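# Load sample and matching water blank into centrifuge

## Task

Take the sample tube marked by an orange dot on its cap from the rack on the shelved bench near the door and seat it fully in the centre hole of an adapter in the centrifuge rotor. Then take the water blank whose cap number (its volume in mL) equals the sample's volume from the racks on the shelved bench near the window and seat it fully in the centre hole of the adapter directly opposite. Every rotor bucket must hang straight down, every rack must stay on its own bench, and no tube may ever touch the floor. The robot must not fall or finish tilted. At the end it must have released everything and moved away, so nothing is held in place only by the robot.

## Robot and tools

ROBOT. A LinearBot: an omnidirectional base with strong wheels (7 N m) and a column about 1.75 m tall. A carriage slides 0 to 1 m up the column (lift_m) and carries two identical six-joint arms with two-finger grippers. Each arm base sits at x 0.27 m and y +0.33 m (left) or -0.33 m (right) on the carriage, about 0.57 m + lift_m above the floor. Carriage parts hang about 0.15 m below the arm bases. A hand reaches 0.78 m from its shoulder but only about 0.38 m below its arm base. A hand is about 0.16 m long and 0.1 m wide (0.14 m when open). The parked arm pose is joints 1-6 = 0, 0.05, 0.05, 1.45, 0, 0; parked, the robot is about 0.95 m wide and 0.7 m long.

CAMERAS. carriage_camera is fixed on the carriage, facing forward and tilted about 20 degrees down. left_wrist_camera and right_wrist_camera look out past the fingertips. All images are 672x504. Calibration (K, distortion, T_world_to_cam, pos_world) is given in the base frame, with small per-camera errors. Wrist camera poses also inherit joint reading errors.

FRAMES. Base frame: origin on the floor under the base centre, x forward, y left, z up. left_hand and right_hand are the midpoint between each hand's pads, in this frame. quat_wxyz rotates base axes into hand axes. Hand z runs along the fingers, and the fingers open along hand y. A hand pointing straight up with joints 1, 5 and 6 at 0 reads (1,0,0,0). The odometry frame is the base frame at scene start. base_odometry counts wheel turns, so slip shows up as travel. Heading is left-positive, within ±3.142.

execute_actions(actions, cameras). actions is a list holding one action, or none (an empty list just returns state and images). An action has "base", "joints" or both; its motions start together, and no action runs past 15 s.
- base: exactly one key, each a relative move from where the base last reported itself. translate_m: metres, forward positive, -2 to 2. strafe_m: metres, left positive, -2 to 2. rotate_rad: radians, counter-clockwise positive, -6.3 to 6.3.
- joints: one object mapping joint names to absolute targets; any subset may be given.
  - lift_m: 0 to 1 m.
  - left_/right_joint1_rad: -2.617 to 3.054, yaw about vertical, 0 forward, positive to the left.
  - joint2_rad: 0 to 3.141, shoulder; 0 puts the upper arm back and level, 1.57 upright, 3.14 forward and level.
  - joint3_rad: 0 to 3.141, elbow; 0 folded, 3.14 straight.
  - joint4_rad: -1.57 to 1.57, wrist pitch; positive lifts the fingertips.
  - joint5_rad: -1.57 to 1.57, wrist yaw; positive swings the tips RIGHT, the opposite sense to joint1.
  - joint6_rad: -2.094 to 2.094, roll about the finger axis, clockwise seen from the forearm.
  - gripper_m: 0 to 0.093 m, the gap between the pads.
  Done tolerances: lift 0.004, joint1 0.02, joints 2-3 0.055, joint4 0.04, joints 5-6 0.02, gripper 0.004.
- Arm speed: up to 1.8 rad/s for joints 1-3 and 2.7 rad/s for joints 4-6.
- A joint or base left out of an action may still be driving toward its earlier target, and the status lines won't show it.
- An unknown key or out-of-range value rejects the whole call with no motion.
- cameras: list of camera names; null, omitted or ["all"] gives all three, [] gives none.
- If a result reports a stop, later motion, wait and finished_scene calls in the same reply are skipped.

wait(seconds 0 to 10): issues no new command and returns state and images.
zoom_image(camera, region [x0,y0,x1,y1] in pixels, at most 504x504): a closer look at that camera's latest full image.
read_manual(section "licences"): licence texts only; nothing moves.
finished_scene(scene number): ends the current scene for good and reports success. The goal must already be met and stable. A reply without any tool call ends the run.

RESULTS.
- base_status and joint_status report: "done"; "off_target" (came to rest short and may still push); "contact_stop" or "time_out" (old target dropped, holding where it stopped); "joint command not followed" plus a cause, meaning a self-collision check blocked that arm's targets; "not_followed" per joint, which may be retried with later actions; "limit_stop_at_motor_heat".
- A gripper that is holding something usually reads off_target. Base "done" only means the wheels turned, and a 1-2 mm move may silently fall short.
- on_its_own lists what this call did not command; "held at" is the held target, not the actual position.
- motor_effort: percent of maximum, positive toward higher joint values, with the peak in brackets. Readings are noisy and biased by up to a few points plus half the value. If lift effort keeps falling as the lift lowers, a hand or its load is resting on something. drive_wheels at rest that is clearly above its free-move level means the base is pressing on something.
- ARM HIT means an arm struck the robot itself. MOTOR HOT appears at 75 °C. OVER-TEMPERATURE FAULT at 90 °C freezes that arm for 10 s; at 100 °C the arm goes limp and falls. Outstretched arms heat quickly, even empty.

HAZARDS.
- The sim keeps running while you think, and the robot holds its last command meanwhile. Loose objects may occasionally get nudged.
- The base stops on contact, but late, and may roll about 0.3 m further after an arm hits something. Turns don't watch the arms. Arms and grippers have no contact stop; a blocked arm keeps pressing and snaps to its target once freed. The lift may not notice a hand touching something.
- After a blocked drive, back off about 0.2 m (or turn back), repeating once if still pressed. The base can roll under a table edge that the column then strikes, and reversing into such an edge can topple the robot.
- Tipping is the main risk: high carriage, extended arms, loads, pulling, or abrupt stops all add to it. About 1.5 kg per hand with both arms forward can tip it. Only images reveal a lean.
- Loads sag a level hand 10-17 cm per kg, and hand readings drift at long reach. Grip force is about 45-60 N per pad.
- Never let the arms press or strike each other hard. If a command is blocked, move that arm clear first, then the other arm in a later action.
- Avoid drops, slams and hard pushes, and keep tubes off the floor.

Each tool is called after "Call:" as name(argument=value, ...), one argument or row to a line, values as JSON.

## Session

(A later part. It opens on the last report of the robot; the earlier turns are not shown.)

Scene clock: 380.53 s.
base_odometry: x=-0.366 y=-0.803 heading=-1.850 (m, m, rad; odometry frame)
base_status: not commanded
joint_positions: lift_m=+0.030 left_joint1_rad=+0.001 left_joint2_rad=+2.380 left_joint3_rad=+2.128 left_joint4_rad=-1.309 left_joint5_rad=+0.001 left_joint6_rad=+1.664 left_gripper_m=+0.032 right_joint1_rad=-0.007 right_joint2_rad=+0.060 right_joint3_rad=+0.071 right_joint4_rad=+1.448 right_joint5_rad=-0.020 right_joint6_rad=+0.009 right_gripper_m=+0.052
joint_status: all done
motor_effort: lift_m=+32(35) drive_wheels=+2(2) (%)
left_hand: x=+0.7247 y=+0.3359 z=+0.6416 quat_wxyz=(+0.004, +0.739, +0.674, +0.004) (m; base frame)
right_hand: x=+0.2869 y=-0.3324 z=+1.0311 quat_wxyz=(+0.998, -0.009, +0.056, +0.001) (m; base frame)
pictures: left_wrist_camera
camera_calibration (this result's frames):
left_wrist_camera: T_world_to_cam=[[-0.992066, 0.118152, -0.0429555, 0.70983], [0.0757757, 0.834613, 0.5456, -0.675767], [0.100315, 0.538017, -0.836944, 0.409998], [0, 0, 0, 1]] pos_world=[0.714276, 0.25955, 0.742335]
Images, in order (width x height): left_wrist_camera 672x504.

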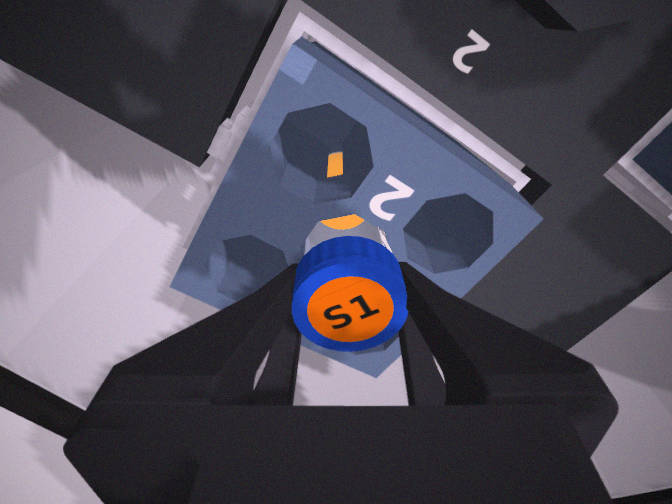

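Call:
execute_actions(
  actions=[
    {"joints":{"left_gripper_m":0.052,"left_joint2_rad":2.385}},
  ],
  cameras=["left_wrist_camera"],
)

Call:
execute_actions(
  actions=[
    {"joints":{"lift_m":0.12}},
  ],
  cameras=["left_wrist_camera"],
)

Call:
execute_actions(
  actions=[
    {"base":{"translate_m":-0.2},"joints":{"lift_m":0.2,"left_joint2_rad":0.05,"left_joint3_rad":0.05,"left_joint4_rad":1.45,"left_joint6_rad":0}},
  ],
  cameras=["carriage_camera"],
)

Call:
zoom_image(
  camera="carriage_camera",
  region=[130,310,350,470],
)

Scene clock: 391.97 s.
base_odometry: x=-0.366 y=-0.803 heading=-1.850 (m, m, rad; odometry frame)
base_status: not commanded
joint_positions: lift_m=+0.030 left_joint1_rad=+0.001 left_joint2_rad=+2.380 left_joint3_rad=+2.128 left_joint4_rad=-1.309 left_joint5_rad=+0.001 left_joint6_rad=+1.664 left_gripper_m=+0.052 right_joint1_rad=-0.007 right_joint2_rad=+0.060 right_joint3_rad=+0.071 right_joint4_rad=+1.448 right_joint5_rad=-0.020 right_joint6_rad=+0.009 right_gripper_m=+0.052
joint_status: all done
motor_effort: lift_m=+34(33) drive_wheels=+2(2) (%)
left_hand: x=+0.7247 y=+0.3359 z=+0.6416 quat_wxyz=(+0.004, +0.739, +0.674, +0.004) (m; base frame)
right_hand: x=+0.2869 y=-0.3324 z=+1.0311 quat_wxyz=(+0.998, -0.009, +0.056, +0.001) (m; base frame)
pictures: left_wrist_camera
camera_calibration (this result's frames):
left_wrist_camera: T_world_to_cam=[[-0.992066, 0.118152, -0.0429555, 0.70983], [0.0757757, 0.834613, 0.5456, -0.675767], [0.100315, 0.538017, -0.836944, 0.409998], [0, 0, 0, 1]] pos_world=[0.714276, 0.25955, 0.742335]
Images, in order (width x height): left_wrist_camera 672x504.

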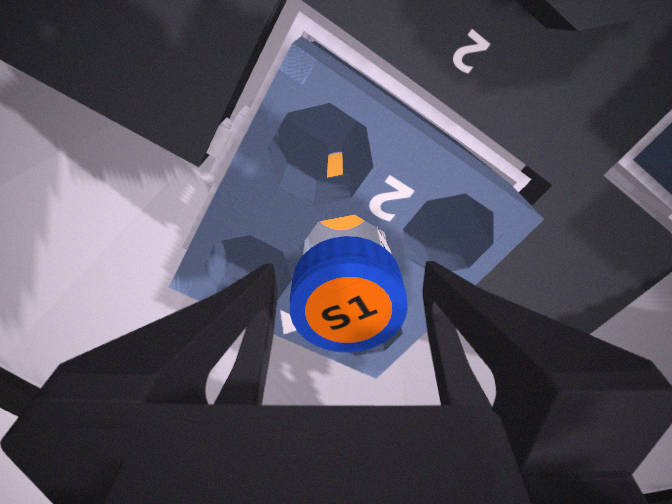

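Scene clock: 392.87 s.
base_odometry: x=-0.366 y=-0.803 heading=-1.850 (m, m, rad; odometry frame)
base_status: not commanded
joint_positions: lift_m=+0.120 left_joint1_rad=+0.001 left_joint2_rad=+2.374 left_joint3_rad=+2.128 left_joint4_rad=-1.306 left_joint5_rad=+0.001 left_joint6_rad=+1.664 left_gripper_m=+0.052 right_joint1_rad=-0.007 right_joint2_rad=+0.060 right_joint3_rad=+0.071 right_joint4_rad=+1.448 right_joint5_rad=-0.019 right_joint6_rad=+0.009 right_gripper_m=+0.052
joint_status: all done
motor_effort: lift_m=+32(39) drive_wheels=+2(2) (%)
left_hand: x=+0.7258 y=+0.3359 z=+0.7345 quat_wxyz=(+0.007, +0.739, +0.674, +0.007) (m; base frame)
right_hand: x=+0.2869 y=-0.3325 z=+1.1210 quat_wxyz=(+0.998, -0.009, +0.056, +0.001) (m; base frame)
pictures: left_wrist_camera
camera_calibration (this result's frames):
left_wrist_camera: T_world_to_cam=[[-0.991631, 0.118152, -0.0520354, 0.721244], [0.0707773, 0.834608, 0.546278, -0.723394], [0.107973, 0.538023, -0.835986, 0.481361], [0, 0, 0, 1]] pos_world=[0.714434, 0.25955, 0.835115]
Images, in order (width x height): left_wrist_camera 672x504.

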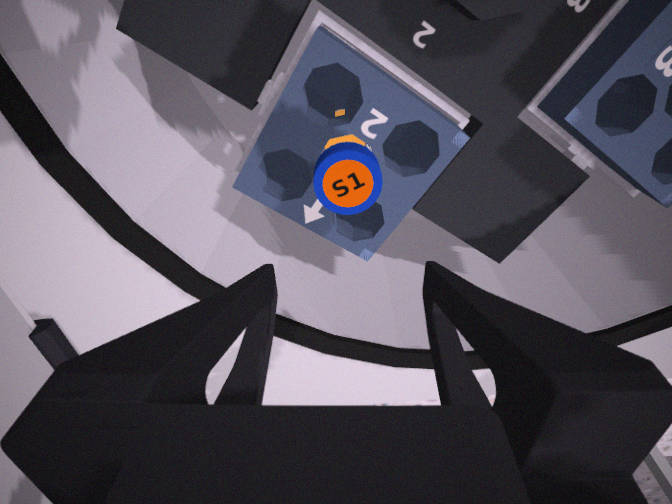

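Scene clock: 395.07 s.
base_odometry: x=-0.311 y=-0.611 heading=-1.850 (m, m, rad; odometry frame)
base_status: done
joint_positions: lift_m=+0.200 left_joint1_rad=+0.001 left_joint2_rad=+0.059 left_joint3_rad=+0.075 left_joint4_rad=+1.449 left_joint5_rad=+0.001 left_joint6_rad=+0.006 left_gripper_m=+0.052 right_joint1_rad=-0.007 right_joint2_rad=+0.060 right_joint3_rad=+0.071 right_joint4_rad=+1.448 right_joint5_rad=-0.019 right_joint6_rad=+0.009 right_gripper_m=+0.052
joint_status: all done
motor_effort: lift_m=+33(41) drive_wheels=+0(13) (%)
left_hand: x=+0.2851 y=+0.3355 z=+1.2023 quat_wxyz=(+0.999, +0.000, +0.053, +0.004) (m; base frame)
right_hand: x=+0.2868 y=-0.3325 z=+1.2011 quat_wxyz=(+0.998, -0.009, +0.056, +0.001) (m; base frame)
pictures: carriage_camera
camera_calibration (this result's frames):
carriage_camera: T_world_to_cam=[[-0.00764682, -0.999965, 0.00350381, -0.00434564], [-0.291192, -0.00112532, -0.956664, 1.18611], [0.956634, -0.00833572, -0.291173, 0.164256], [0, 0, 0, 1]] pos_world=[0.18822, -0.00164153, 1.18255]
Images, in order (width x height): carriage_camera 672x504.

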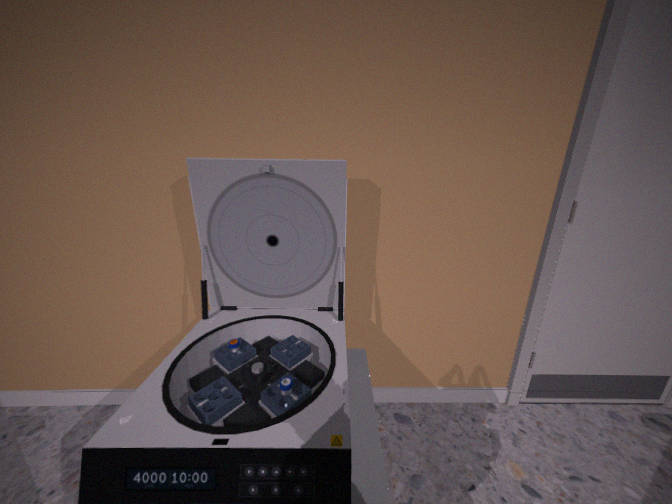

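Region (130, 310, 350, 470) of carriage_camera's 672x504 image, scaled by 2.291, with more detail than that image has; it fills the top 367 rows of this view, and the rest is white.

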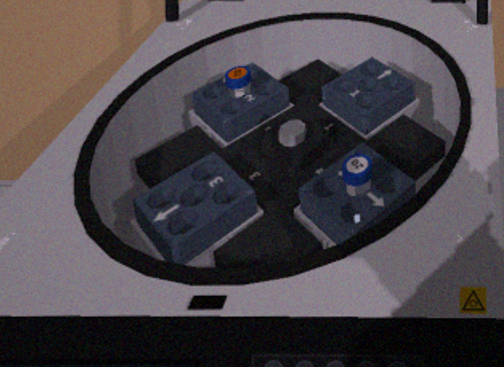

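Call:
finished_scene(
  scene=2,
)

The scene is finished: the task was done.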